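# Twist flashlight head to align dot ring between rings

## Task

Turn the head of the big flashlight until its ring of dots, as seen on the board, falls between the two printed rings. At the end the board must still be upright and the flashlight must rest motionless on the table by itself; alignment that holds only because the robot is gripping it is not counted.

## Robot and tools

Robot: two Piper arms, left_arm and right_arm, in a physics simulator. Each has six revolute joints (waist, shoulder, elbow, forearm roll, wrist pitch, wrist roll) plus a parallel gripper. Base roots in the scene frame: left_arm at (+0.028, +0.210, 0) m, right_arm at (+0.027, -0.336, 0) m, the right one yawed slightly (quat_wxyz +0.997, 0, 0, -0.073). Scene frame: origin on the table top between the arms, +x out over the table, +z up, left_arm on the +y side. The names left and right do not refer to image sides.

execute_actions takes "actions", a list holding one item or nothing, plus an optional "pictures" boolean (images come by default). An empty list just returns the state. A move item is {"rows": [...], "steps": n}, with n from 1 to 15 control steps of 1/30 s each (15 if omitted). Each row is applied for one step; if there are fewer rows than steps, the last row is held. A wait item is {"steps": n} with n up to 300; it counts from the previous result and your reply time eats into it. A refused call moves nothing.

Every row has exactly 14 numbers, always both arms: left_arm waist, shoulder, elbow, forearm roll, wrist pitch, wrist roll, opening, then the same seven for right_arm. The six joint values are absolute target angles in radians, in the same form the Joint positions line prints, not offsets. Ranges: waist -2.618 to 2.618, shoulder 0.000 to 3.140, elbow -2.967 to 0.000, forearm roll -1.745 to 1.745, wrist pitch -1.220 to 1.220, wrist roll -2.094 to 2.094. A target more than 0.013 rad outside a range and farther out than the current angle gets the call refused; real limits may sit 0.013 rad either way, and targets beyond a real end are clipped there, reported as "joint sent to its limit" (possibly about an earlier action). Opening is absolute on a -1 (closed) to +1 (fully open, 0.070 m pad gap) scale; closing fully takes about 1 s.

Motion limits: joint targets move at most 3 rad/s with 0.6 s acceleration, all joints of an arm arriving together; each step's target stays within 0.867 rad of the measured angle, and targets that would shift the gripper more than 70 mm from its measured spot are scaled back. Between calls the arms keep heading to the last row sent until they settle or a step is HELD.

Results: a state line per arm gives the gripper point (between the pads, ~5 mm behind fingertips) as end_effector_position in metres and end_effector_quat_wxyz, in the scene frame; it can be off, more so at long reach. Fingers point along the gripper +z and open along its y. Joint positions lists each arm's six angles (rad) and pad gap (m). grip_measured is the measured opening on the command scale, each gripper off by up to ~1 mm. To hold something, command about 0.04 below grip_measured (less for a lighter hold); pads push up to ~20 N, and fast closing presses harder. "joint command not followed" means a clearance check altered targets; HELD marks steps where your row was not sent, at least in part.

zoom_image: camera (cam_high, cam_low, cam_left_wrist, cam_right_wrist; each 672x504) and region [x0, y0, x1, y1] in pixels from the top-left, max 504x504; gives a closer view of the latest image. Calibration (K, distortion, T_world_to_cam) is provided per camera and may be off by a few degrees and millimetres. read_manual only returns licence texts. finished_scene with the scene number (1 or 2) ends and grades that scene, irreversibly, then starts the next; replying with no tool call ends everything.

Suggested order: look, locate the flashlight head and the board with its rings, grasp the head with one arm (the other can steady the body if needed), rotate it with wrist roll in small steps, check the dot ring against the printed rings, release and retreat, confirm the flashlight is still and the board upright, then finish.

Avoid: knocking anything off the table, tipping the board, dropping or flinging the flashlight, arms touching or pressing each other, and hard pushes. Contact torque reaching a joint load limit (21.3 N m for the first three joints, 7.44 N m for the wrist ones, whose motors really give only ~4 N m) freezes that arm for 10 s. Holding loads heats motors: MOTOR HOT appears from 65 °C and at 80 °C the arm drops (OVER-TEMPERATURE FAULT). Brief outside tugs may occur.

Each tool is called as name(argument=value, ...), one argument or row to a line, values as JSON.

## Session

execute_actions(
  actions=[],
)

Scene clock: 0.00 s of 4800.00 s.
left_arm: end_effector_position=(+0.0420, -0.1605, +0.2419) grip_measured=+1.00 end_effector_quat_wxyz=(+0.176, +0.457, +0.824, -0.284) | right_arm: end_effector_position=(+0.5430, -0.2922, +0.2936) grip_measured=+0.98 end_effector_quat_wxyz=(+0.391, +0.355, +0.755, +0.390)
Joint positions: left_arm=[-1.532  1.362 -1.215  0.013  0.829 -0.531  0.07 ] | right_arm=[ 0.07   1.697 -1.45   0.981  0.469  0.123  0.069]
camera_calibration (this result's frames):
cam_left_wrist: T_world_to_cam=[[-0.856471, -0.416048, 0.305551, -0.103479], [-0.445288, 0.894897, -0.0296372, 0.170882], [-0.261106, -0.161442, -0.951714, 0.340944], [0, 0, 0, 1]] pos_world=[0.0764879, -0.140932, 0.361164]
cam_right_wrist: T_world_to_cam=[[-0.235898, -0.461565, -0.855166, 0.242205], [-0.865471, 0.499992, -0.0311239, 0.623047], [0.441942, 0.732779, -0.517418, 0.246228], [0, 0, 0, 1]] pos_world=[0.487546, -0.380156, 0.353921]

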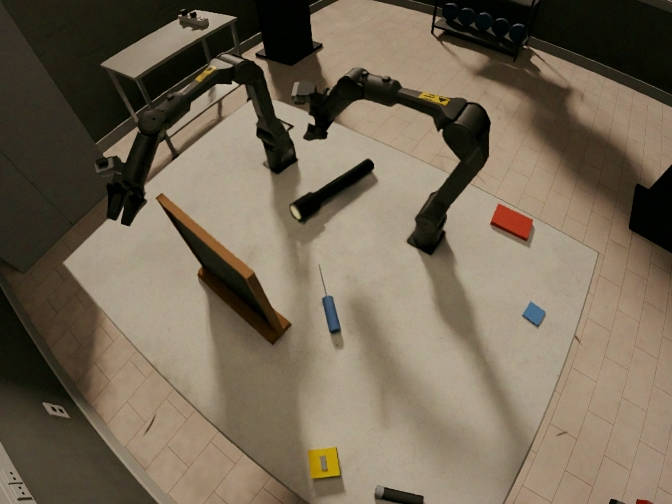

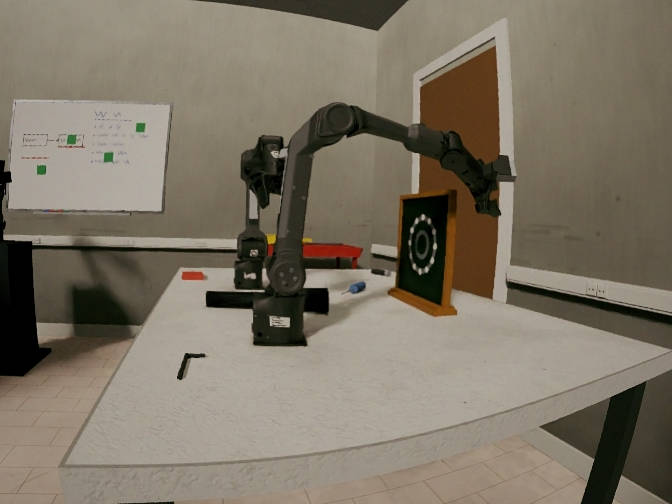

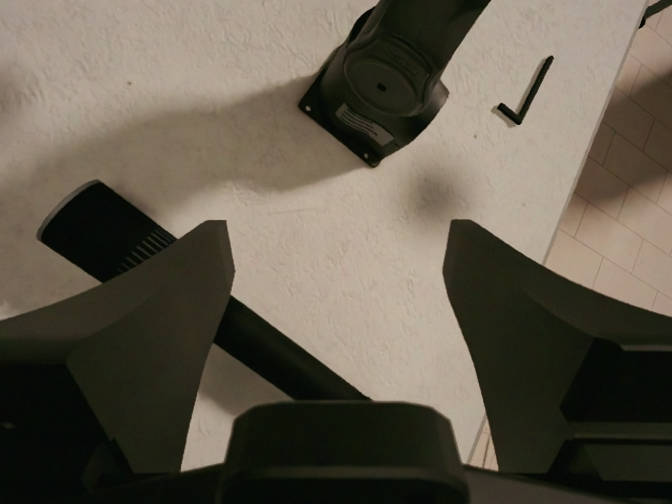

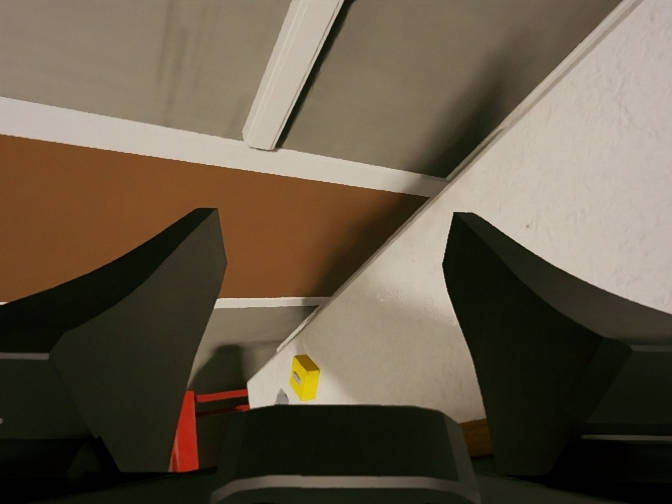

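zoom_image(
  camera="cam_low",
  region=[392, 205, 452, 285],
)

zoom_image(
  camera="cam_left_wrist",
  region=[0, 150, 400, 450],
)

zoom_image(
  camera="cam_high",
  region=[270, 140, 390, 230],
)

Region (392, 205, 452, 285) of cam_low's 672x504 image, scaled by 6.300, with more detail than that image has; it fills the left 378 columns of this view, and the rest is white.

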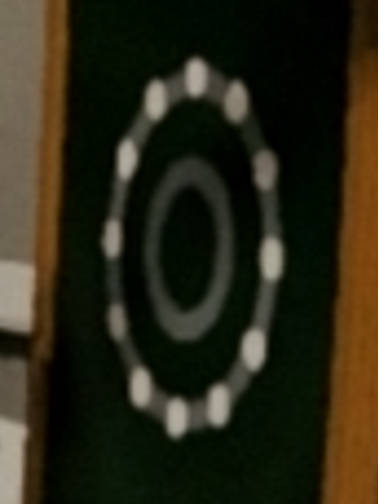

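Region (0, 150, 400, 450) of cam_left_wrist's 672x504 image, scaled by 1.260, with more detail than that image has; it fills the top 378 rows of this view, and the rest is white.

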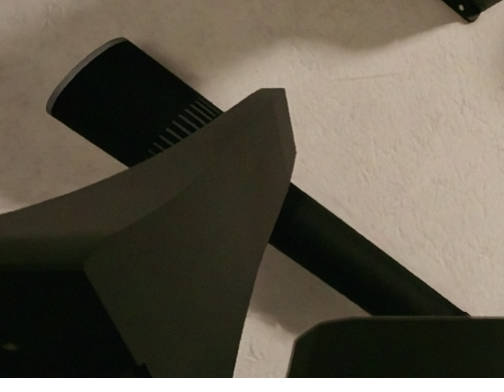

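Region (270, 140, 390, 230) of cam_high's 672x504 image, scaled by 4.200, with more detail than that image has; it fills the top 378 rows of this view, and the rest is white.

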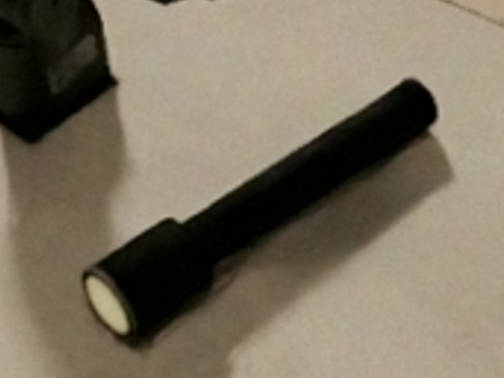

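execute_actions(
  actions=[
    {"rows": [[-1.7855,1.7017,-1.0697,0.0,1.026,1.5708,0.7,-0.10,1.50,-0.95,0.0,1.0,0.8,1.0]], "steps": 15},
  ],
  pictures=false,
)

execute_actions(
  actions=[
    {"rows": [[-1.7855,1.7017,-1.0697,0.0,1.026,1.5708,0.7,-0.10,1.50,-0.95,0.0,1.0,0.8,1.0],[-1.7855,1.7017,-1.0697,0.0,1.026,1.5708,0.7,-0.10,1.50,-0.95,0.0,1.0,0.8,1.0],[-1.7855,1.7017,-1.0697,0.0,1.026,1.5708,0.7,-0.10,1.50,-0.95,0.0,1.0,0.8,1.0],[-1.7855,1.7017,-1.0697,0.0,1.026,1.5708,0.7,-0.10,1.50,-0.95,0.0,1.0,0.8,1.0],[-1.7855,1.7017,-1.0697,0.0,1.026,1.5708,0.7,-0.10,1.50,-0.95,0.0,1.0,0.8,1.0],[-1.7855,1.7017,-1.0697,0.0,1.026,1.5708,0.7,-0.10,1.50,-0.95,0.0,1.0,0.8,1.0],[-1.7855,1.7017,-1.0697,0.0,1.026,1.5708,0.7,-0.10,1.50,-0.95,0.0,1.0,0.8,1.0],[-1.7855,1.7017,-1.0697,0.0,1.026,1.5708,0.7,-0.10,1.50,-0.95,0.0,1.0,0.8,1.0],[-1.7855,1.7017,-1.0697,0.0,1.026,1.5708,0.7,1.200,1.4764,-0.8889,0.0,1.0705,1.2752,1.0]], "steps": 15},
  ],
  pictures=false,
)

execute_actions(
  actions=[
    {"rows": [[-1.7855,1.7017,-1.0697,0.0,1.026,1.5708,0.7,1.200,1.4764,-0.8889,0.0,1.0705,1.2752,1.0]], "steps": 15},
  ],
  pictures=false,
)

Scene clock: 42.40 s of 4800.00 s.
left_arm: end_effector_position=(-0.0057, -0.1344, +0.1395) grip_measured=+0.70 end_effector_quat_wxyz=(+0.113, +0.747, +0.644, -0.115) | right_arm: end_effector_position=(+0.4480, -0.3286, +0.1789) grip_measured=+0.98 end_effector_quat_wxyz=(+0.226, +0.411, +0.846, +0.253)
Joint positions: left_arm=[-1.665  1.54  -1.139  0.006  0.932  0.044  0.06 ] | right_arm=[-0.01   1.604 -1.213  0.526  0.721  0.444  0.069]
Steps of this call (steps 1 to 90: nothing new was sent; then 38.90 s passed at rest; steps 91 to 105: all 15 steps of this action). Readings (joint positions):
91: left_arm=[-1.532 1.362 -1.215 0.013 0.829 -0.531] | right_arm=[0.070 1.697 -1.450 0.981 0.470 0.123]
92: left_arm=[-1.533 1.363 -1.215 0.013 0.830 -0.526] | right_arm=[0.070 1.696 -1.448 0.976 0.472 0.126]
94: left_arm=[-1.541 1.374 -1.211 0.013 0.836 -0.496] | right_arm=[0.064 1.689 -1.431 0.947 0.490 0.149]
98: left_arm=[-1.578 1.423 -1.189 0.011 0.864 -0.369] | right_arm=[0.040 1.662 -1.360 0.819 0.566 0.246]
105: the state above

Scene clock: 42.90 s of 4800.00 s.
left_arm: end_effector_position=(-0.0348, -0.0914, +0.0736) grip_measured=+0.70 end_effector_quat_wxyz=(+0.021, +0.999, +0.047, -0.005) | right_arm: end_effector_position=(+0.3195, -0.3668, +0.0999) grip_measured=+0.98 end_effector_quat_wxyz=(+0.066, +0.484, +0.871, +0.050)
Joint positions: left_arm=[-1.77   1.681 -1.079  0.001  1.014  1.27   0.06 ] | right_arm=[ 0.009  1.517 -0.983  0.055  0.966  0.849  0.069]
Steps of this call (steps 1 to 15: all 15 steps of this action). Readings (joint positions):
1: left_arm=[-1.676 1.555 -1.132 0.006 0.941 0.117] | right_arm=[-0.017 1.596 -1.192 0.485 0.743 0.472]
2: left_arm=[-1.686 1.569 -1.126 0.005 0.949 0.194] | right_arm=[-0.024 1.588 -1.172 0.445 0.764 0.499]
4: left_arm=[-1.706 1.595 -1.115 0.004 0.964 0.362] | right_arm=[-0.038 1.572 -1.132 0.364 0.807 0.554]
8: left_arm=[-1.738 1.638 -1.097 0.002 0.989 0.731] | right_arm=[-0.065 1.541 -1.052 0.204 0.892 0.662]
15: the state above

Scene clock: 43.40 s of 4800.00 s.
left_arm: end_effector_position=(-0.0381, -0.0837, +0.0650) grip_measured=+0.70 end_effector_quat_wxyz=(+0.000, +0.994, -0.111, -0.000) | right_arm: end_effector_position=(+0.2473, -0.1945, +0.0900) grip_measured=+0.98 end_effector_quat_wxyz=(+0.014, +0.280, +0.960, +0.028)
Joint positions: left_arm=[-1.785  1.702 -1.07   0.     1.026  1.571  0.06 ] | right_arm=[ 0.704  1.492 -0.925  0.02   1.031  1.115  0.069]
Steps of this call (steps 1 to 15: all 15 steps of this action). Readings (joint positions):
1: left_arm=[-1.773 1.685 -1.077 0.001 1.016 1.325] | right_arm=[0.043 1.515 -0.979 0.052 0.972 0.872]
2: left_arm=[-1.776 1.689 -1.075 0.001 1.018 1.374] | right_arm=[0.082 1.513 -0.974 0.049 0.977 0.894]
4: left_arm=[-1.780 1.695 -1.073 0.000 1.022 1.457] | right_arm=[0.174 1.509 -0.965 0.043 0.987 0.935]
8: left_arm=[-1.785 1.701 -1.070 0.000 1.026 1.555] | right_arm=[0.365 1.502 -0.949 0.034 1.004 1.006]
15: the state above

execute_actions(
  actions=[
    {"rows": [[-1.7855,1.8972,-1.1579,0.0,1.0932,1.5639,0.7,1.200,1.4764,-0.8889,0.0,1.0705,1.2752,1.0]], "steps": 13},
  ],
  pictures=false,
)

execute_actions(
  actions=[
    {"rows": [[-1.7855,1.8972,-1.1579,0.0,1.0932,1.5639,0.0,1.200,1.4764,-0.8889,0.0,1.0705,1.2752,1.0]], "steps": 13},
  ],
)

Scene clock: 44.37 s of 4800.00 s.
left_arm: end_effector_position=(-0.0381, -0.0836, +0.0242) grip_measured=+0.70 end_effector_quat_wxyz=(-0.088, +0.990, -0.107, +0.010) | right_arm: end_effector_position=(+0.1469, -0.1260, +0.0850) grip_measured=+0.98 end_effector_quat_wxyz=(+0.000, +0.111, +0.994, -0.000)
Joint positions: left_arm=[-1.785  1.9   -1.158 -0.     1.094  1.564  0.059] | right_arm=[ 1.2    1.476 -0.889 -0.     1.071  1.275  0.069]
Steps of this call (steps 1 to 16: the robot went on to your last target; steps 17 to 29: all 13 steps of this action). Readings (joint positions):
17: left_arm=[-1.785 1.702 -1.070 -0.000 1.026 1.571] | right_arm=[1.200 1.476 -0.889 -0.000 1.071 1.275]
18: left_arm=[-1.785 1.707 -1.071 -0.000 1.028 1.571] | right_arm=[1.200 1.476 -0.889 -0.000 1.071 1.275]
20: left_arm=[-1.785 1.736 -1.084 -0.000 1.038 1.570] | right_arm=[1.200 1.476 -0.889 -0.000 1.071 1.275]
24: left_arm=[-1.785 1.851 -1.136 -0.000 1.077 1.566] | right_arm=[1.200 1.476 -0.889 -0.000 1.071 1.275]
29: the state above

Scene clock: 44.80 s of 4800.00 s.
left_arm: end_effector_position=(-0.0382, -0.0841, +0.0251) grip_measured=+0.10 end_effector_quat_wxyz=(-0.086, +0.990, -0.107, +0.010) | right_arm: end_effector_position=(+0.1468, -0.1260, +0.0850) grip_measured=+0.98 end_effector_quat_wxyz=(-0.000, +0.111, +0.994, -0.000)
Joint positions: left_arm=[-1.785  1.897 -1.158 -0.     1.093  1.563  0.038] | right_arm=[ 1.2    1.476 -0.889 -0.     1.071  1.275  0.069]
Steps of this call (steps 1 to 13: all 13 steps of this action). Readings (joint positions):
1: left_arm=[-1.785 1.899 -1.158 -0.000 1.094 1.564] | right_arm=[1.200 1.476 -0.889 -0.000 1.071 1.275]
2: left_arm=[-1.785 1.898 -1.158 -0.000 1.094 1.564] | right_arm=[1.200 1.476 -0.889 -0.000 1.071 1.275]
4: left_arm=[-1.785 1.898 -1.158 -0.000 1.094 1.564] | right_arm=[1.200 1.476 -0.889 -0.000 1.071 1.275]
8: left_arm=[-1.785 1.897 -1.158 -0.000 1.094 1.564] | right_arm=[1.200 1.476 -0.889 -0.000 1.071 1.275]
13: the state above
camera_calibration (this result's frames):
cam_left_wrist: T_world_to_cam=[[0.215247, 0.960909, 0.174132, 0.0858463], [0.791588, -0.276102, 0.54512, -0.00518748], [0.571889, 0.0205058, -0.820075, 0.169837], [0, 0, 0, 1]] pos_world=[-0.1115, -0.0874054, 0.127158]
cam_right_wrist: T_world_to_cam=[[-0.205963, -0.978452, 0.0145234, -0.096319], [-0.793534, 0.175686, 0.582613, 0.0869614], [-0.572611, 0.108472, -0.81262, 0.286999], [0, 0, 0, 1]] pos_world=[0.213507, -0.140653, 0.183955]

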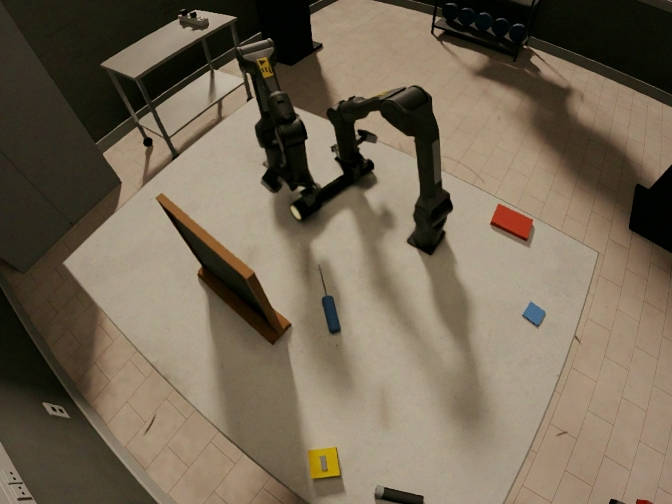

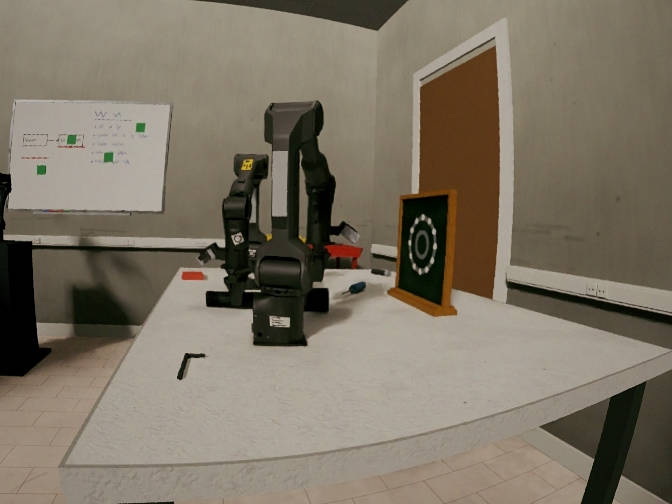

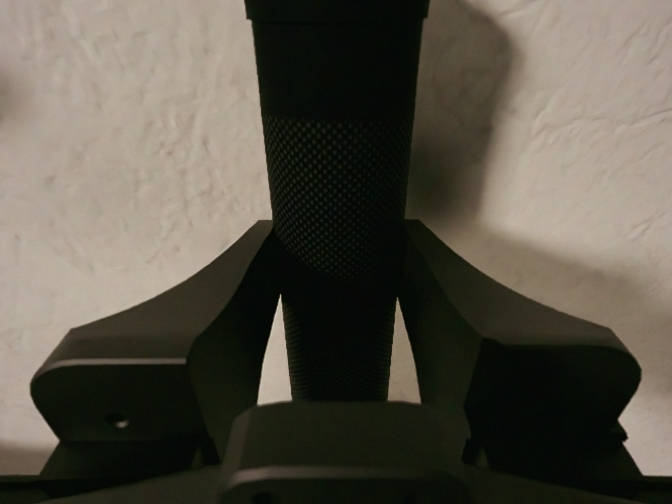

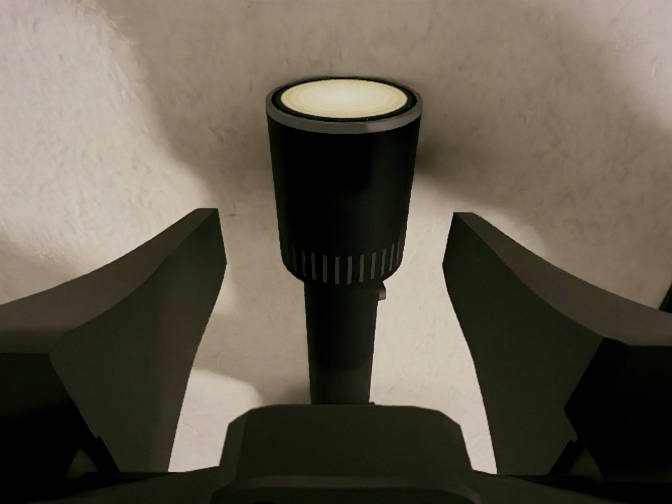

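zoom_image(
  camera="cam_right_wrist",
  region=[200, 60, 480, 420],
)

Region (200, 60, 480, 420) of cam_right_wrist's 672x504 image, scaled by 1.400, with more detail than that image has.

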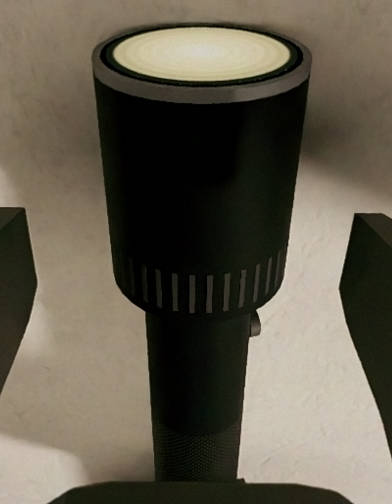

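execute_actions(
  actions=[
    {"rows": [[-1.7855,1.8972,-1.1579,0.0,1.0932,1.5639,0.03,1.2750,1.7531,-0.9525,-0.0660,1.1134,1.3873,1.0]], "steps": 15},
  ],
  pictures=false,
)

execute_actions(
  actions=[
    {"rows": [[-1.7855,1.8972,-1.1579,0.0,1.0932,1.5639,0.03,1.2750,1.7531,-0.9525,-0.0660,1.1134,1.3873,0.54]], "steps": 9},
  ],
  pictures=false,
)

execute_actions(
  actions=[
    {"rows": [[-1.7855,1.8884,-1.1459,0.0,1.0777,1.5644,0.03,1.2723,1.7422,-0.9408,-0.0632,1.0980,1.3828,0.54],[-1.7855,1.8818,-1.1368,0.0,1.0659,1.5647,0.03,1.2703,1.7339,-0.9319,-0.0611,1.0864,1.3795,0.54],[-1.7855,1.8733,-1.1252,0.0,1.0509,1.5652,0.03,1.2678,1.7234,-0.9206,-0.0585,1.0715,1.3752,0.54],[-1.7855,1.8632,-1.1113,0.0,1.0330,1.5658,0.03,1.2647,1.7109,-0.9070,-0.0553,1.0538,1.3700,0.54],[-1.7855,1.8516,-1.0954,0.0,1.0124,1.5664,0.03,1.2612,1.6965,-0.8916,-0.0516,1.0335,1.3641,0.54],[-1.7855,1.8385,-1.0775,0.0,0.9893,1.5671,0.03,1.2569,1.6804,-0.8740,-0.0468,1.0104,1.3566,0.54],[-1.7855,1.8248,-1.0580,0.0,0.9636,1.5679,0.03,1.2519,1.6631,-0.8548,-0.0410,0.9850,1.3475,0.54],[-1.7855,1.8101,-1.0371,0.0,0.9360,1.5688,0.03,1.2465,1.6446,-0.8342,-0.0348,0.9577,1.3377,0.54],[-1.7855,1.7947,-1.0151,0.0,0.9068,1.5697,0.03,1.2408,1.6251,-0.8125,-0.0281,0.9291,1.3273,0.54],[-1.7855,1.7787,-0.9922,0.0,0.8765,1.5706,0.03,1.2339,1.6053,-0.7897,-0.0190,0.8987,1.3135,0.54],[-1.7855,1.7629,-0.9688,0.0,0.8446,1.5716,0.03,1.2269,1.5851,-0.7662,-0.0095,0.8674,1.2993,0.54],[-1.7855,1.7472,-0.9451,0.0,0.8123,1.5726,0.03,1.2197,1.5646,-0.7425,0.0,0.8358,1.2850,0.54],[-1.7855,1.7314,-0.9213,0.0,0.7799,1.5735,0.03,1.2114,1.5450,-0.7186,0.0133,0.8038,1.2660,0.54],[-1.7855,1.7160,-0.8979,0.0,0.7477,1.5745,0.03,1.2031,1.5257,-0.6951,0.0264,0.7721,1.2473,0.54],[-1.7855,1.7020,-0.8753,0.0,0.7156,1.5754,0.03,1.1951,1.5068,-0.6721,0.0391,0.7414,1.2291,0.54]], "steps": 15},
  ],
  pictures=false,
)

execute_actions(
  actions=[
    {"rows": [[-1.7855,1.6884,-0.8535,0.0,0.6848,1.5763,0.03,1.1861,1.4897,-0.6501,0.0567,0.7116,1.2054,0.54],[-1.7855,1.6756,-0.8328,0.0,0.6555,1.5771,0.03,1.1775,1.4735,-0.6291,0.0735,0.6833,1.1826,0.54],[-1.7855,1.6639,-0.8136,0.0,0.6281,1.5779,0.03,1.1695,1.4585,-0.6096,0.0891,0.6570,1.1615,0.54],[-1.7855,1.6540,-0.7961,0.0,0.6022,1.5786,0.03,1.1615,1.4452,-0.5916,0.1070,0.6329,1.1381,0.54],[-1.7855,1.6452,-0.7805,0.0,0.5792,1.5793,0.03,1.1538,1.4339,-0.5757,0.1261,0.6116,1.1137,0.54],[-1.7855,1.6375,-0.7670,0.0,0.5592,1.5799,0.03,1.1471,1.4241,-0.5618,0.1428,0.5930,1.0923,0.54],[-1.7855,1.6310,-0.7557,0.0,0.5424,1.5803,0.03,1.1415,1.4159,-0.5502,0.1568,0.5774,1.0745,0.54],[-1.7855,1.6260,-0.7467,0.0,0.5292,1.5807,0.03,1.1371,1.4094,-0.5410,0.1678,0.5652,1.0604,0.54],[-1.7855,1.6193,-0.7350,0.0,0.5119,1.5812,0.03,1.1313,1.4009,-0.5290,0.1823,0.5491,1.0419,0.54]], "steps": 14},
  ],
)

zoom_image(
  camera="cam_low",
  region=[392, 205, 452, 285],
)

Scene clock: 66.17 s of 4800.00 s.
left_arm: end_effector_position=(-0.0382, -0.0840, +0.0250) grip_measured=+0.10 end_effector_quat_wxyz=(-0.087, +0.990, -0.107, +0.010) | right_arm: end_effector_position=(+0.1400, -0.1279, +0.0312) grip_measured=+0.98 end_effector_quat_wxyz=(-0.014, +0.110, +0.985, -0.132)
Joint positions: left_arm=[-1.786  1.897 -1.158 -0.     1.093  1.564  0.038] | right_arm=[ 1.276  1.757 -0.952 -0.066  1.113  1.388  0.069]
Steps of this call (steps 1 to 15: the robot went on to your last target; steps 16 to 90: nothing new was sent; then 17.87 s passed at rest; steps 91 to 105: all 15 steps of this action). Readings (joint positions):
91: left_arm=[-1.786 1.897 -1.158 -0.000 1.093 1.564] | right_arm=[1.200 1.477 -0.889 0.000 1.070 1.275]
92: left_arm=[-1.786 1.897 -1.158 -0.000 1.093 1.564] | right_arm=[1.202 1.482 -0.891 -0.000 1.071 1.277]
94: left_arm=[-1.786 1.897 -1.158 -0.000 1.093 1.564] | right_arm=[1.210 1.511 -0.897 -0.007 1.075 1.288]
98: left_arm=[-1.786 1.897 -1.158 -0.000 1.093 1.564] | right_arm=[1.243 1.636 -0.926 -0.038 1.095 1.340]
105: the state above

Scene clock: 66.47 s of 4800.00 s.
left_arm: end_effector_position=(-0.0382, -0.0841, +0.0250) grip_measured=+0.10 end_effector_quat_wxyz=(-0.086, +0.990, -0.107, +0.010) | right_arm: end_effector_position=(+0.1402, -0.1275, +0.0319) grip_measured=+0.61 end_effector_quat_wxyz=(-0.013, +0.110, +0.985, -0.130)
Joint positions: left_arm=[-1.786  1.897 -1.158  0.     1.093  1.564  0.038] | right_arm=[ 1.276  1.754 -0.953 -0.066  1.113  1.387  0.056]
Steps of this call (steps 1 to 9: all 9 steps of this action). Readings (joint positions):
1: left_arm=[-1.786 1.897 -1.158 -0.000 1.093 1.564] | right_arm=[1.276 1.756 -0.952 -0.066 1.113 1.388]
2: left_arm=[-1.786 1.897 -1.158 -0.000 1.093 1.564] | right_arm=[1.276 1.755 -0.952 -0.066 1.113 1.388]
4: left_arm=[-1.786 1.897 -1.158 -0.000 1.093 1.564] | right_arm=[1.276 1.754 -0.952 -0.066 1.113 1.388]
8: left_arm=[-1.786 1.897 -1.158 0.000 1.093 1.564] | right_arm=[1.276 1.754 -0.953 -0.066 1.113 1.387]
9: the state above

Scene clock: 66.97 s of 4800.00 s.
left_arm: end_effector_position=(-0.0380, -0.0838, +0.0249) grip_measured=+0.10 end_effector_quat_wxyz=(+0.027, +0.993, -0.112, -0.002) | right_arm: end_effector_position=(+0.1398, -0.1279, +0.0316) grip_measured=+0.61 end_effector_quat_wxyz=(-0.001, +0.106, +0.994, +0.006)
Joint positions: left_arm=[-1.786  1.74  -0.935  0.001  0.799  1.573  0.038] | right_arm=[ 1.216  1.557 -0.731  0.008  0.822  1.275  0.056]
Steps of this call (steps 1 to 15: all 15 steps of this action). Readings (joint positions):
1: left_arm=[-1.786 1.897 -1.158 0.000 1.092 1.564] | right_arm=[1.276 1.753 -0.953 -0.066 1.113 1.387]
2: left_arm=[-1.786 1.894 -1.154 0.000 1.087 1.564] | right_arm=[1.275 1.750 -0.949 -0.065 1.108 1.386]
4: left_arm=[-1.786 1.878 -1.132 0.000 1.060 1.565] | right_arm=[1.270 1.731 -0.928 -0.060 1.081 1.378]
8: left_arm=[-1.786 1.836 -1.073 0.001 0.987 1.568] | right_arm=[1.256 1.678 -0.871 -0.045 1.004 1.355]
15: the state above

Scene clock: 67.43 s of 4800.00 s.
left_arm: end_effector_position=(-0.0377, -0.0839, +0.0250) grip_measured=+0.10 end_effector_quat_wxyz=(+0.131, +0.985, -0.115, -0.014) | right_arm: end_effector_position=(+0.1393, -0.1282, +0.0316) grip_measured=+0.61 end_effector_quat_wxyz=(+0.013, +0.100, +0.987, +0.129)
Joint positions: left_arm=[-1.784  1.619 -0.734  0.001  0.509  1.582  0.038] | right_arm=[ 1.132  1.4   -0.527  0.185  0.551  1.041  0.056]
Steps of this call (steps 1 to 14: all 14 steps of this action). Readings (joint positions):
1: left_arm=[-1.786 1.726 -0.914 0.001 0.769 1.574] | right_arm=[1.208 1.539 -0.709 0.020 0.793 1.258]
2: left_arm=[-1.786 1.713 -0.892 0.001 0.738 1.575] | right_arm=[1.200 1.521 -0.687 0.033 0.764 1.239]
4: left_arm=[-1.786 1.686 -0.850 0.001 0.679 1.576] | right_arm=[1.184 1.487 -0.644 0.064 0.706 1.197]
8: left_arm=[-1.785 1.643 -0.777 0.001 0.573 1.579] | right_arm=[1.151 1.431 -0.569 0.136 0.606 1.102]
14: the state above
camera_calibration (this result's frames):
cam_left_wrist: T_world_to_cam=[[0.22824, 0.938032, -0.260774, 0.0950823], [0.840882, -0.0549185, 0.538426, 0.0150958], [0.490739, -0.34217, -0.801308, 0.135492], [0, 0, 0, 1]] pos_world=[-0.100887, -0.0419999, 0.125238]
cam_right_wrist: T_world_to_cam=[[-0.179431, -0.953208, -0.243307, -0.0915227], [-0.827138, 0.0122827, 0.561865, 0.0968734], [-0.532586, 0.302065, -0.790639, 0.25814], [0, 0, 0, 1]] pos_world=[0.201188, -0.166405, 0.127398]

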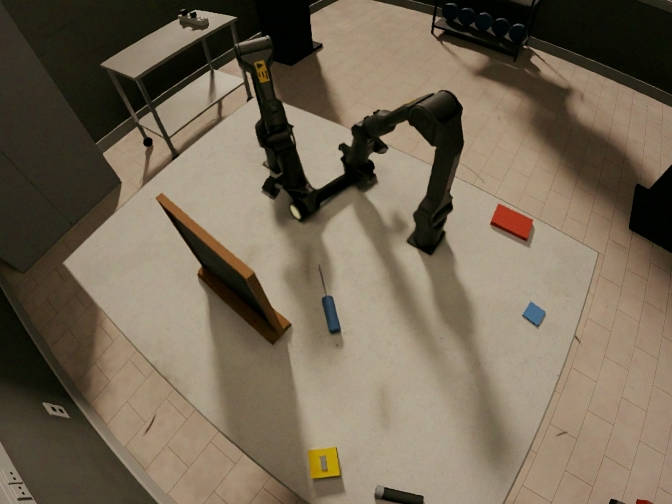

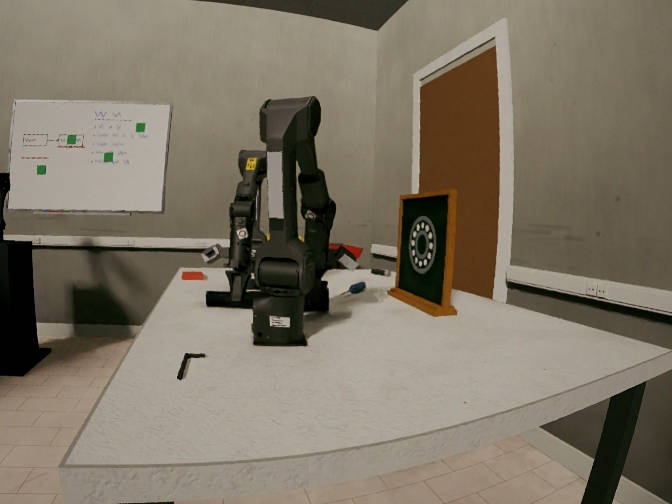

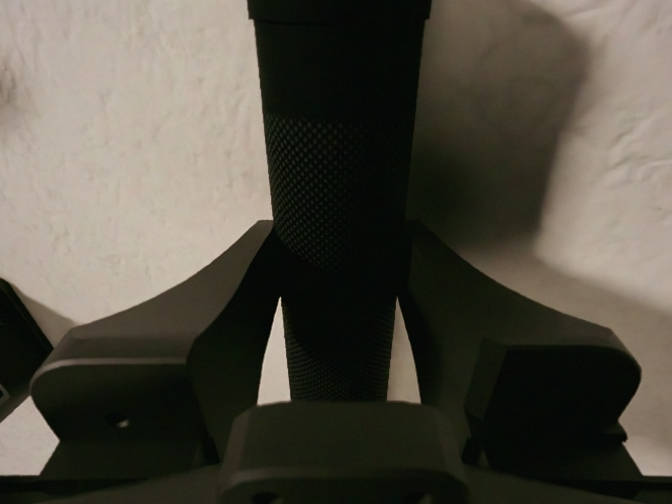

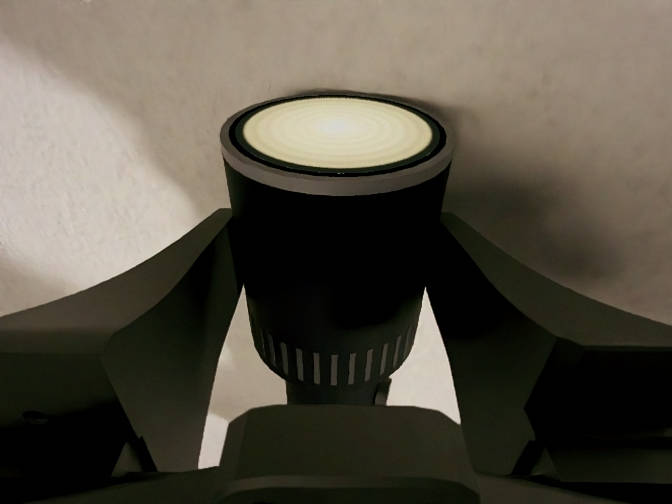

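Region (392, 205, 452, 285) of cam_low's 672x504 image, scaled by 6.300, with more detail than that image has; it fills the left 378 columns of this view, and the rest is white.

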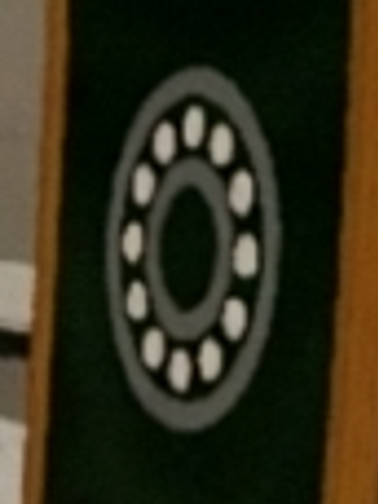

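execute_actions(
  actions=[
    {"rows": [[-1.7855,1.6193,-0.7350,0.0,0.5119,1.5812,0.65,1.1313,1.4009,-0.5290,0.1823,0.5491,1.0419,1.0]], "steps": 7},
  ],
  pictures=false,
)

execute_actions(
  actions=[
    {"rows": [[-1.7855,1.4950,-0.7791,0.0,0.6803,1.5812,0.65,1.1049,1.2423,-0.6147,0.1421,0.7936,1.0720,1.0]], "steps": 15},
  ],
)

Scene clock: 69.83 s of 4800.00 s.
left_arm: end_effector_position=(-0.0403, -0.0817, +0.0244) grip_measured=+0.55 end_effector_quat_wxyz=(+0.127, +0.985, -0.116, -0.016) | right_arm: end_effector_position=(+0.1438, -0.1260, +0.0338) grip_measured=+0.98 end_effector_quat_wxyz=(+0.019, +0.101, +0.986, +0.134)
Joint positions: left_arm=[-1.792  1.62  -0.734 -0.005  0.516  1.581  0.054] | right_arm=[ 1.126  1.4   -0.535  0.178  0.544  1.042  0.069]
Steps of this call (steps 1 to 15: the robot went on to your last target; steps 16 to 65: nothing new was sent; steps 66 to 72: all 7 steps of this action). Readings (joint positions):
66: left_arm=[-1.788 1.619 -0.735 -0.004 0.513 1.581] | right_arm=[1.130 1.401 -0.530 0.179 0.546 1.042]
67: left_arm=[-1.791 1.620 -0.734 -0.010 0.515 1.581] | right_arm=[1.127 1.400 -0.533 0.174 0.540 1.042]
69: left_arm=[-1.793 1.620 -0.734 -0.010 0.516 1.581] | right_arm=[1.126 1.400 -0.535 0.174 0.539 1.042]
72: the state above

Scene clock: 70.33 s of 4800.00 s.
left_arm: end_effector_position=(-0.0359, -0.0732, +0.0639) grip_measured=+0.65 end_effector_quat_wxyz=(+0.130, +0.985, -0.115, -0.014) | right_arm: end_effector_position=(+0.1380, -0.1396, +0.0791) grip_measured=+0.98 end_effector_quat_wxyz=(+0.015, +0.100, +0.986, +0.131)
Joint positions: left_arm=[-1.786  1.494 -0.78  -0.     0.681  1.581  0.058] | right_arm=[ 1.105  1.24  -0.616  0.142  0.794  1.072  0.069]
Steps of this call (steps 1 to 15: all 15 steps of this action). Readings (joint positions):
1: left_arm=[-1.791 1.619 -0.734 -0.004 0.516 1.581] | right_arm=[1.126 1.400 -0.534 0.179 0.546 1.042]
2: left_arm=[-1.790 1.616 -0.734 -0.003 0.519 1.581] | right_arm=[1.126 1.396 -0.535 0.179 0.551 1.042]
4: left_arm=[-1.789 1.596 -0.742 -0.002 0.547 1.581] | right_arm=[1.125 1.378 -0.542 0.177 0.583 1.046]
8: left_arm=[-1.787 1.516 -0.772 -0.001 0.652 1.581] | right_arm=[1.114 1.299 -0.584 0.156 0.707 1.061]
15: the state above
camera_calibration (this result's frames):
cam_left_wrist: T_world_to_cam=[[0.228651, 0.938585, -0.258414, 0.0946698], [0.840927, -0.0566891, 0.538171, -0.00696876], [0.490469, -0.34036, -0.802243, 0.169624], [0, 0, 0, 1]] pos_world=[-0.0989815, -0.0315174, 0.164294]
cam_right_wrist: T_world_to_cam=[[-0.179049, -0.952293, -0.247144, -0.0907583], [-0.829532, 0.0110615, 0.55835, 0.0696523], [-0.528979, 0.304986, -0.791937, 0.298375], [0, 0, 0, 1]] pos_world=[0.199363, -0.178199, 0.174974]

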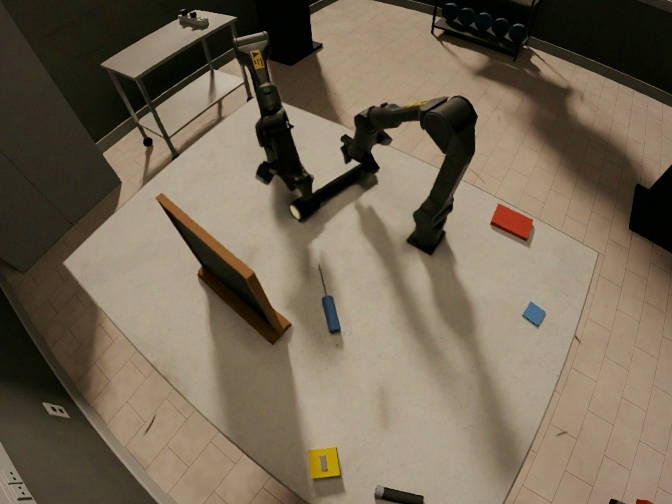

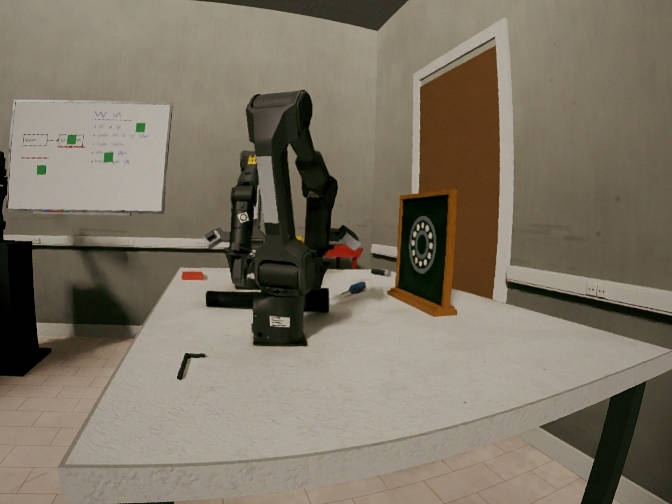

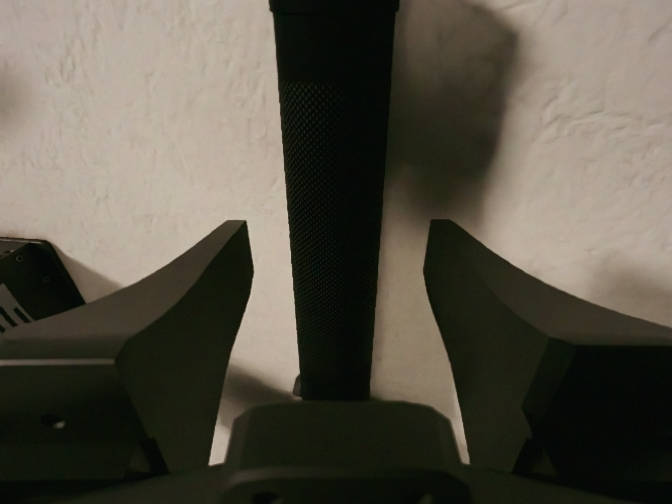

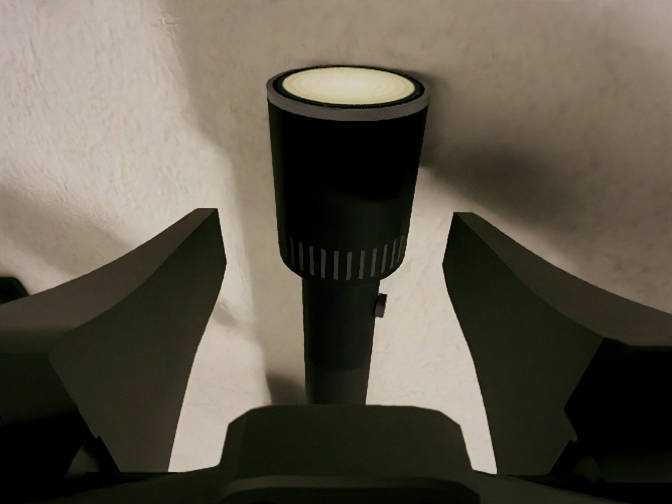

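execute_actions(
  actions=[],
)

Scene clock: 71.43 s of 4800.00 s.
left_arm: end_effector_position=(-0.0358, -0.0733, +0.0636) grip_measured=+0.65 end_effector_quat_wxyz=(+0.130, +0.985, -0.115, -0.014) | right_arm: end_effector_position=(+0.1377, -0.1398, +0.0783) grip_measured=+0.98 end_effector_quat_wxyz=(+0.015, +0.100, +0.986, +0.130)
Joint positions: left_arm=[-1.785  1.495 -0.779  0.     0.68   1.581  0.058] | right_arm=[ 1.105  1.242 -0.615  0.142  0.794  1.072  0.069]
Steps of this call (steps 1 to 15: the robot went on to your last target; steps 16 to 33: nothing new was sent). Readings (joint positions):
1: left_arm=[-1.786 1.494 -0.780 -0.000 0.681 1.581] | right_arm=[1.105 1.241 -0.616 0.142 0.794 1.072]
2: left_arm=[-1.786 1.494 -0.780 -0.000 0.681 1.581] | right_arm=[1.105 1.241 -0.616 0.142 0.794 1.072]
4: left_arm=[-1.786 1.495 -0.780 -0.000 0.681 1.581] | right_arm=[1.105 1.241 -0.616 0.142 0.794 1.072]
8: left_arm=[-1.786 1.495 -0.780 -0.000 0.681 1.581] | right_arm=[1.105 1.242 -0.616 0.142 0.794 1.072]
33: the state above
All arms were judged still, so your last target was given up. Only a new action makes them travel on or press farther. Fingers that are still opening or closing keep moving.
camera_calibration (this result's frames):
cam_left_wrist: T_world_to_cam=[[0.228542, 0.938697, -0.258103, 0.0945704], [0.840858, -0.0567177, 0.538276, -0.0068552], [0.490639, -0.340046, -0.802273, 0.169325], [0, 0, 0, 1]] pos_world=[-0.0989263, -0.0315835, 0.163943]
cam_right_wrist: T_world_to_cam=[[-0.179199, -0.952859, -0.244841, -0.0914403], [-0.82872, 0.0120779, 0.559534, 0.0698155], [-0.5302, 0.303173, -0.791817, 0.297648], [0, 0, 0, 1]] pos_world=[0.199284, -0.178212, 0.17423]

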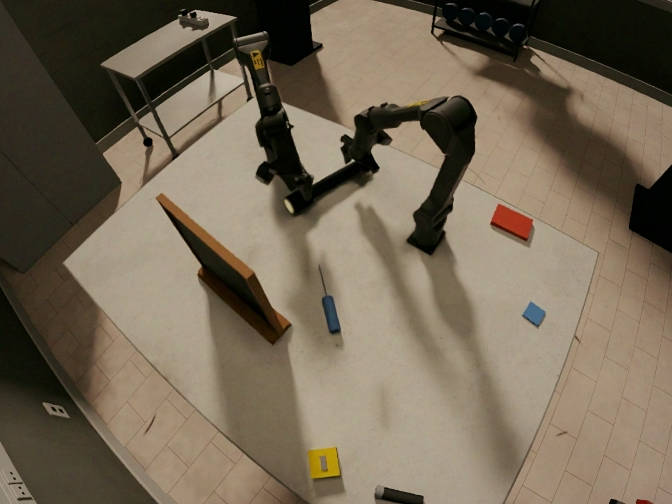

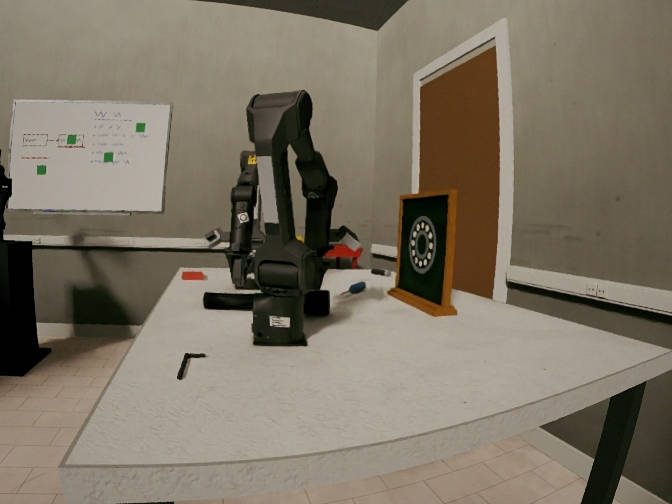

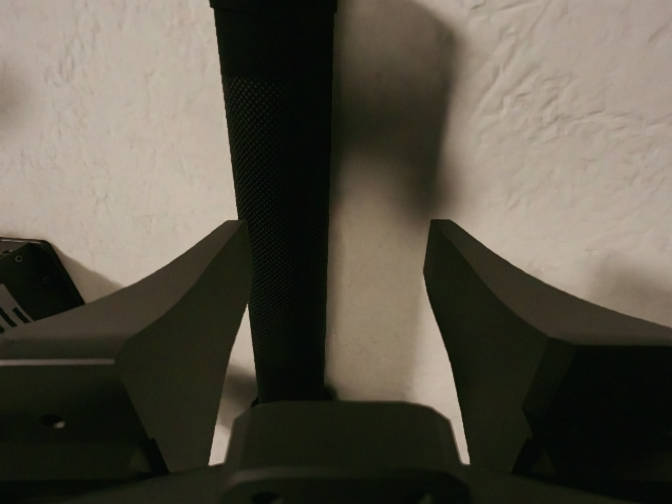

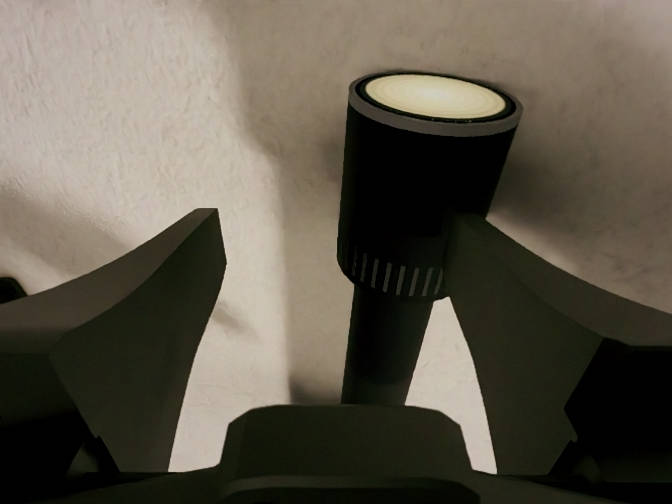

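execute_actions(
  actions=[],
)

Scene clock: 72.13 s of 4800.00 s.
left_arm: end_effector_position=(-0.0358, -0.0733, +0.0636) grip_measured=+0.65 end_effector_quat_wxyz=(+0.130, +0.985, -0.115, -0.014) | right_arm: end_effector_position=(+0.1377, -0.1398, +0.0783) grip_measured=+0.98 end_effector_quat_wxyz=(+0.014, +0.100, +0.986, +0.130)
Joint positions: left_arm=[-1.785  1.495 -0.779  0.     0.68   1.581  0.058] | right_arm=[ 1.105  1.242 -0.615  0.142  0.794  1.072  0.069]
Steps of this call (steps 1 to 21: nothing new was sent). Readings (joint positions):
1: left_arm=[-1.785 1.495 -0.779 0.000 0.680 1.581] | right_arm=[1.105 1.242 -0.615 0.142 0.794 1.072]
2: left_arm=[-1.785 1.495 -0.779 0.000 0.680 1.581] | right_arm=[1.105 1.242 -0.615 0.142 0.794 1.072]
4: left_arm=[-1.785 1.495 -0.779 0.000 0.680 1.581] | right_arm=[1.105 1.242 -0.615 0.142 0.794 1.072]
8: left_arm=[-1.785 1.495 -0.779 0.000 0.680 1.581] | right_arm=[1.105 1.242 -0.615 0.142 0.794 1.072]
21: the state above
camera_calibration (this result's frames):
cam_left_wrist: T_world_to_cam=[[0.228542, 0.938697, -0.258102, 0.0945695], [0.840858, -0.0567181, 0.538276, -0.00685498], [0.490639, -0.340045, -0.802273, 0.169324], [0, 0, 0, 1]] pos_world=[-0.0989261, -0.0315831, 0.163943]
cam_right_wrist: T_world_to_cam=[[-0.179143, -0.952857, -0.244889, -0.0914289], [-0.828659, 0.011966, 0.559626, 0.0697516], [-0.530313, 0.303183, -0.791737, 0.29763], [0, 0, 0, 1]] pos_world=[0.199259, -0.17819, 0.17422]

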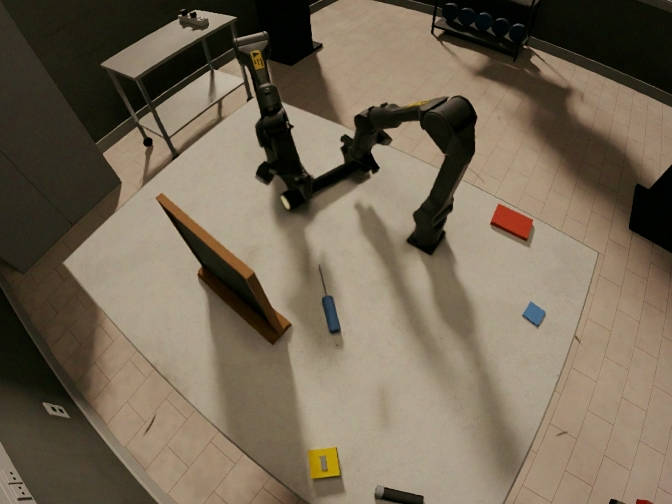

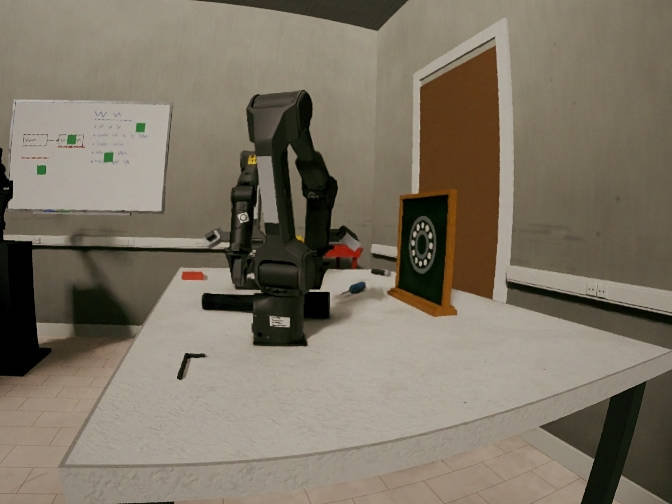

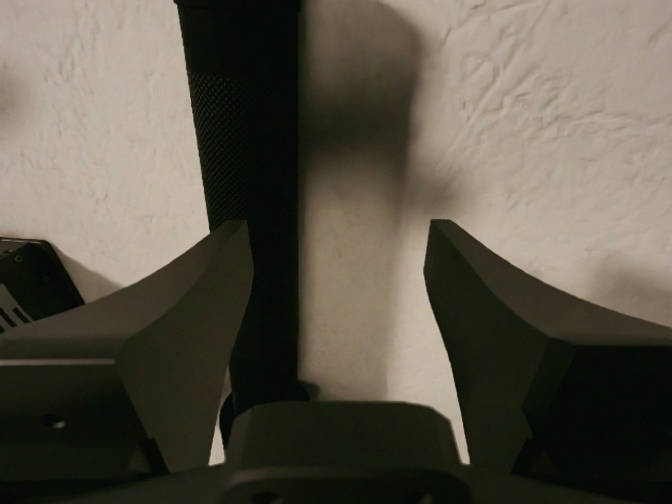

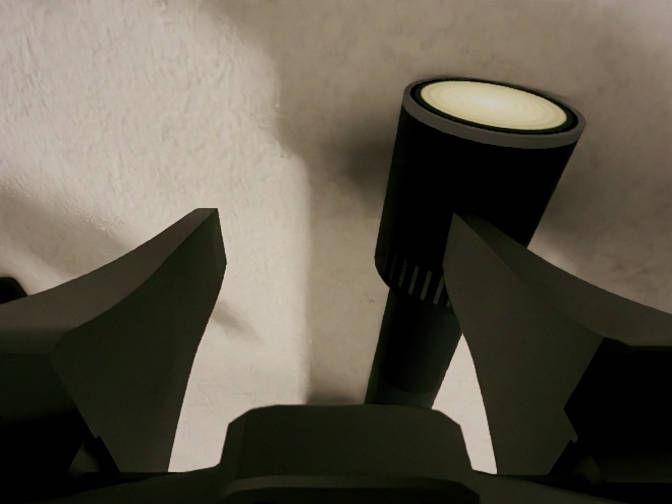

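execute_actions(
  actions=[],
)

Scene clock: 72.60 s of 4800.00 s.
left_arm: end_effector_position=(-0.0358, -0.0733, +0.0636) grip_measured=+0.65 end_effector_quat_wxyz=(+0.130, +0.985, -0.115, -0.014) | right_arm: end_effector_position=(+0.1377, -0.1398, +0.0783) grip_measured=+0.98 end_effector_quat_wxyz=(+0.014, +0.100, +0.986, +0.130)
Joint positions: left_arm=[-1.785  1.495 -0.779  0.     0.68   1.581  0.058] | right_arm=[ 1.105  1.242 -0.615  0.142  0.794  1.072  0.069]
Steps of this call (steps 1 to 14: nothing new was sent). Readings (joint positions):
1: left_arm=[-1.785 1.495 -0.779 0.000 0.680 1.581] | right_arm=[1.105 1.242 -0.615 0.142 0.794 1.072]
2: left_arm=[-1.785 1.495 -0.779 0.000 0.680 1.581] | right_arm=[1.105 1.242 -0.615 0.142 0.794 1.072]
4: left_arm=[-1.785 1.495 -0.779 0.000 0.680 1.581] | right_arm=[1.105 1.242 -0.615 0.142 0.794 1.072]
8: left_arm=[-1.785 1.495 -0.779 0.000 0.680 1.581] | right_arm=[1.105 1.242 -0.615 0.142 0.794 1.072]
14: the state above
camera_calibration (this result's frames):
cam_left_wrist: T_world_to_cam=[[0.228542, 0.938697, -0.258102, 0.0945695], [0.840858, -0.0567181, 0.538276, -0.00685495], [0.490639, -0.340045, -0.802273, 0.169324], [0, 0, 0, 1]] pos_world=[-0.0989261, -0.031583, 0.163943]
cam_right_wrist: T_world_to_cam=[[-0.179091, -0.952867, -0.244888, -0.0914375], [-0.828666, 0.0119255, 0.559616, 0.0697474], [-0.53032, 0.303153, -0.791744, 0.297627], [0, 0, 0, 1]] pos_world=[0.199259, -0.178186, 0.174221]

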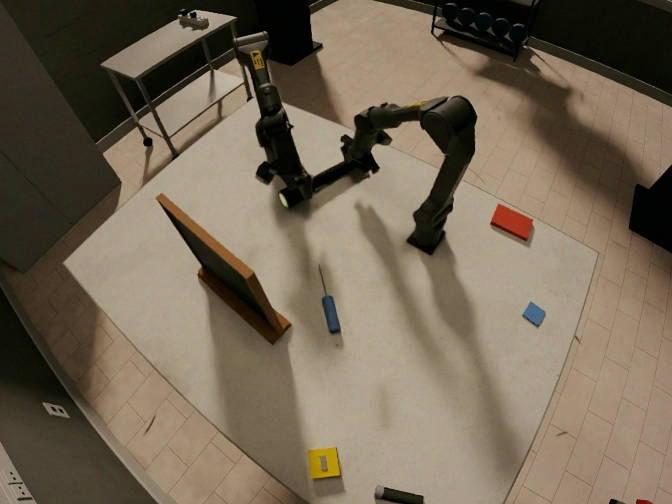

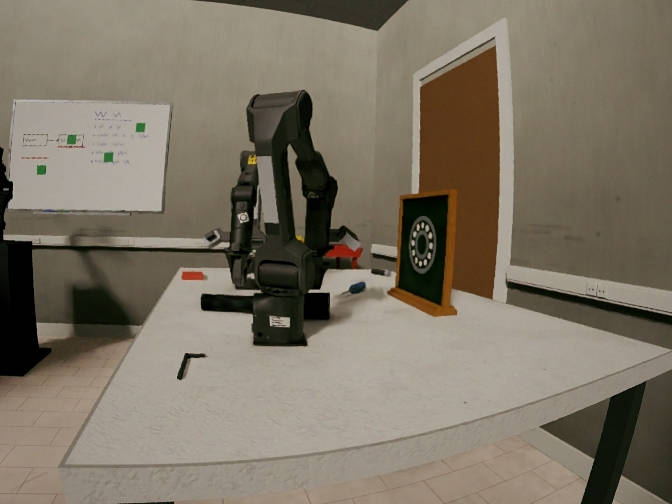

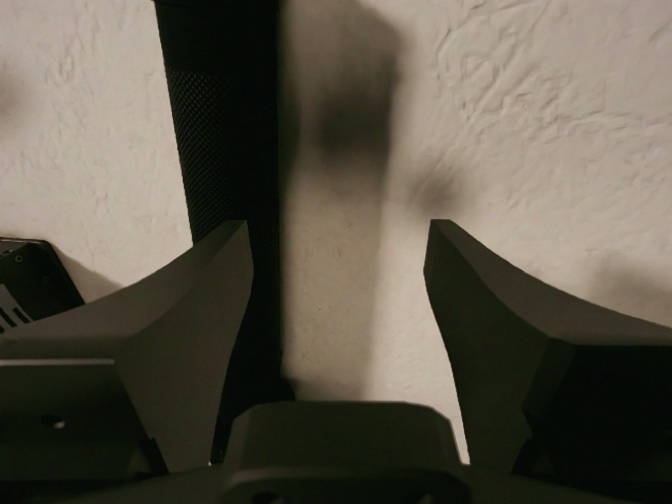

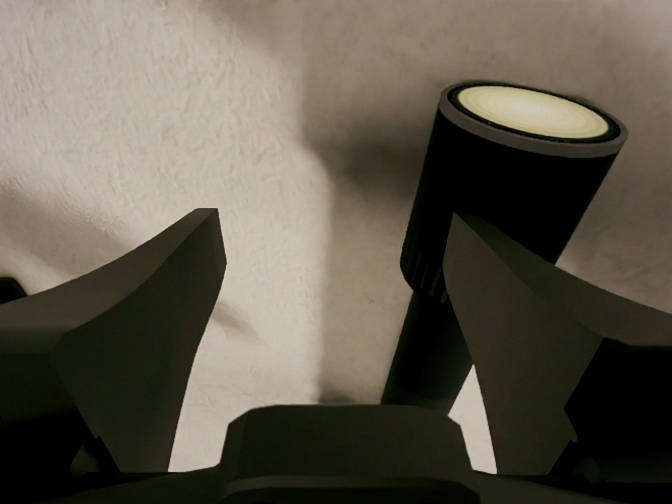

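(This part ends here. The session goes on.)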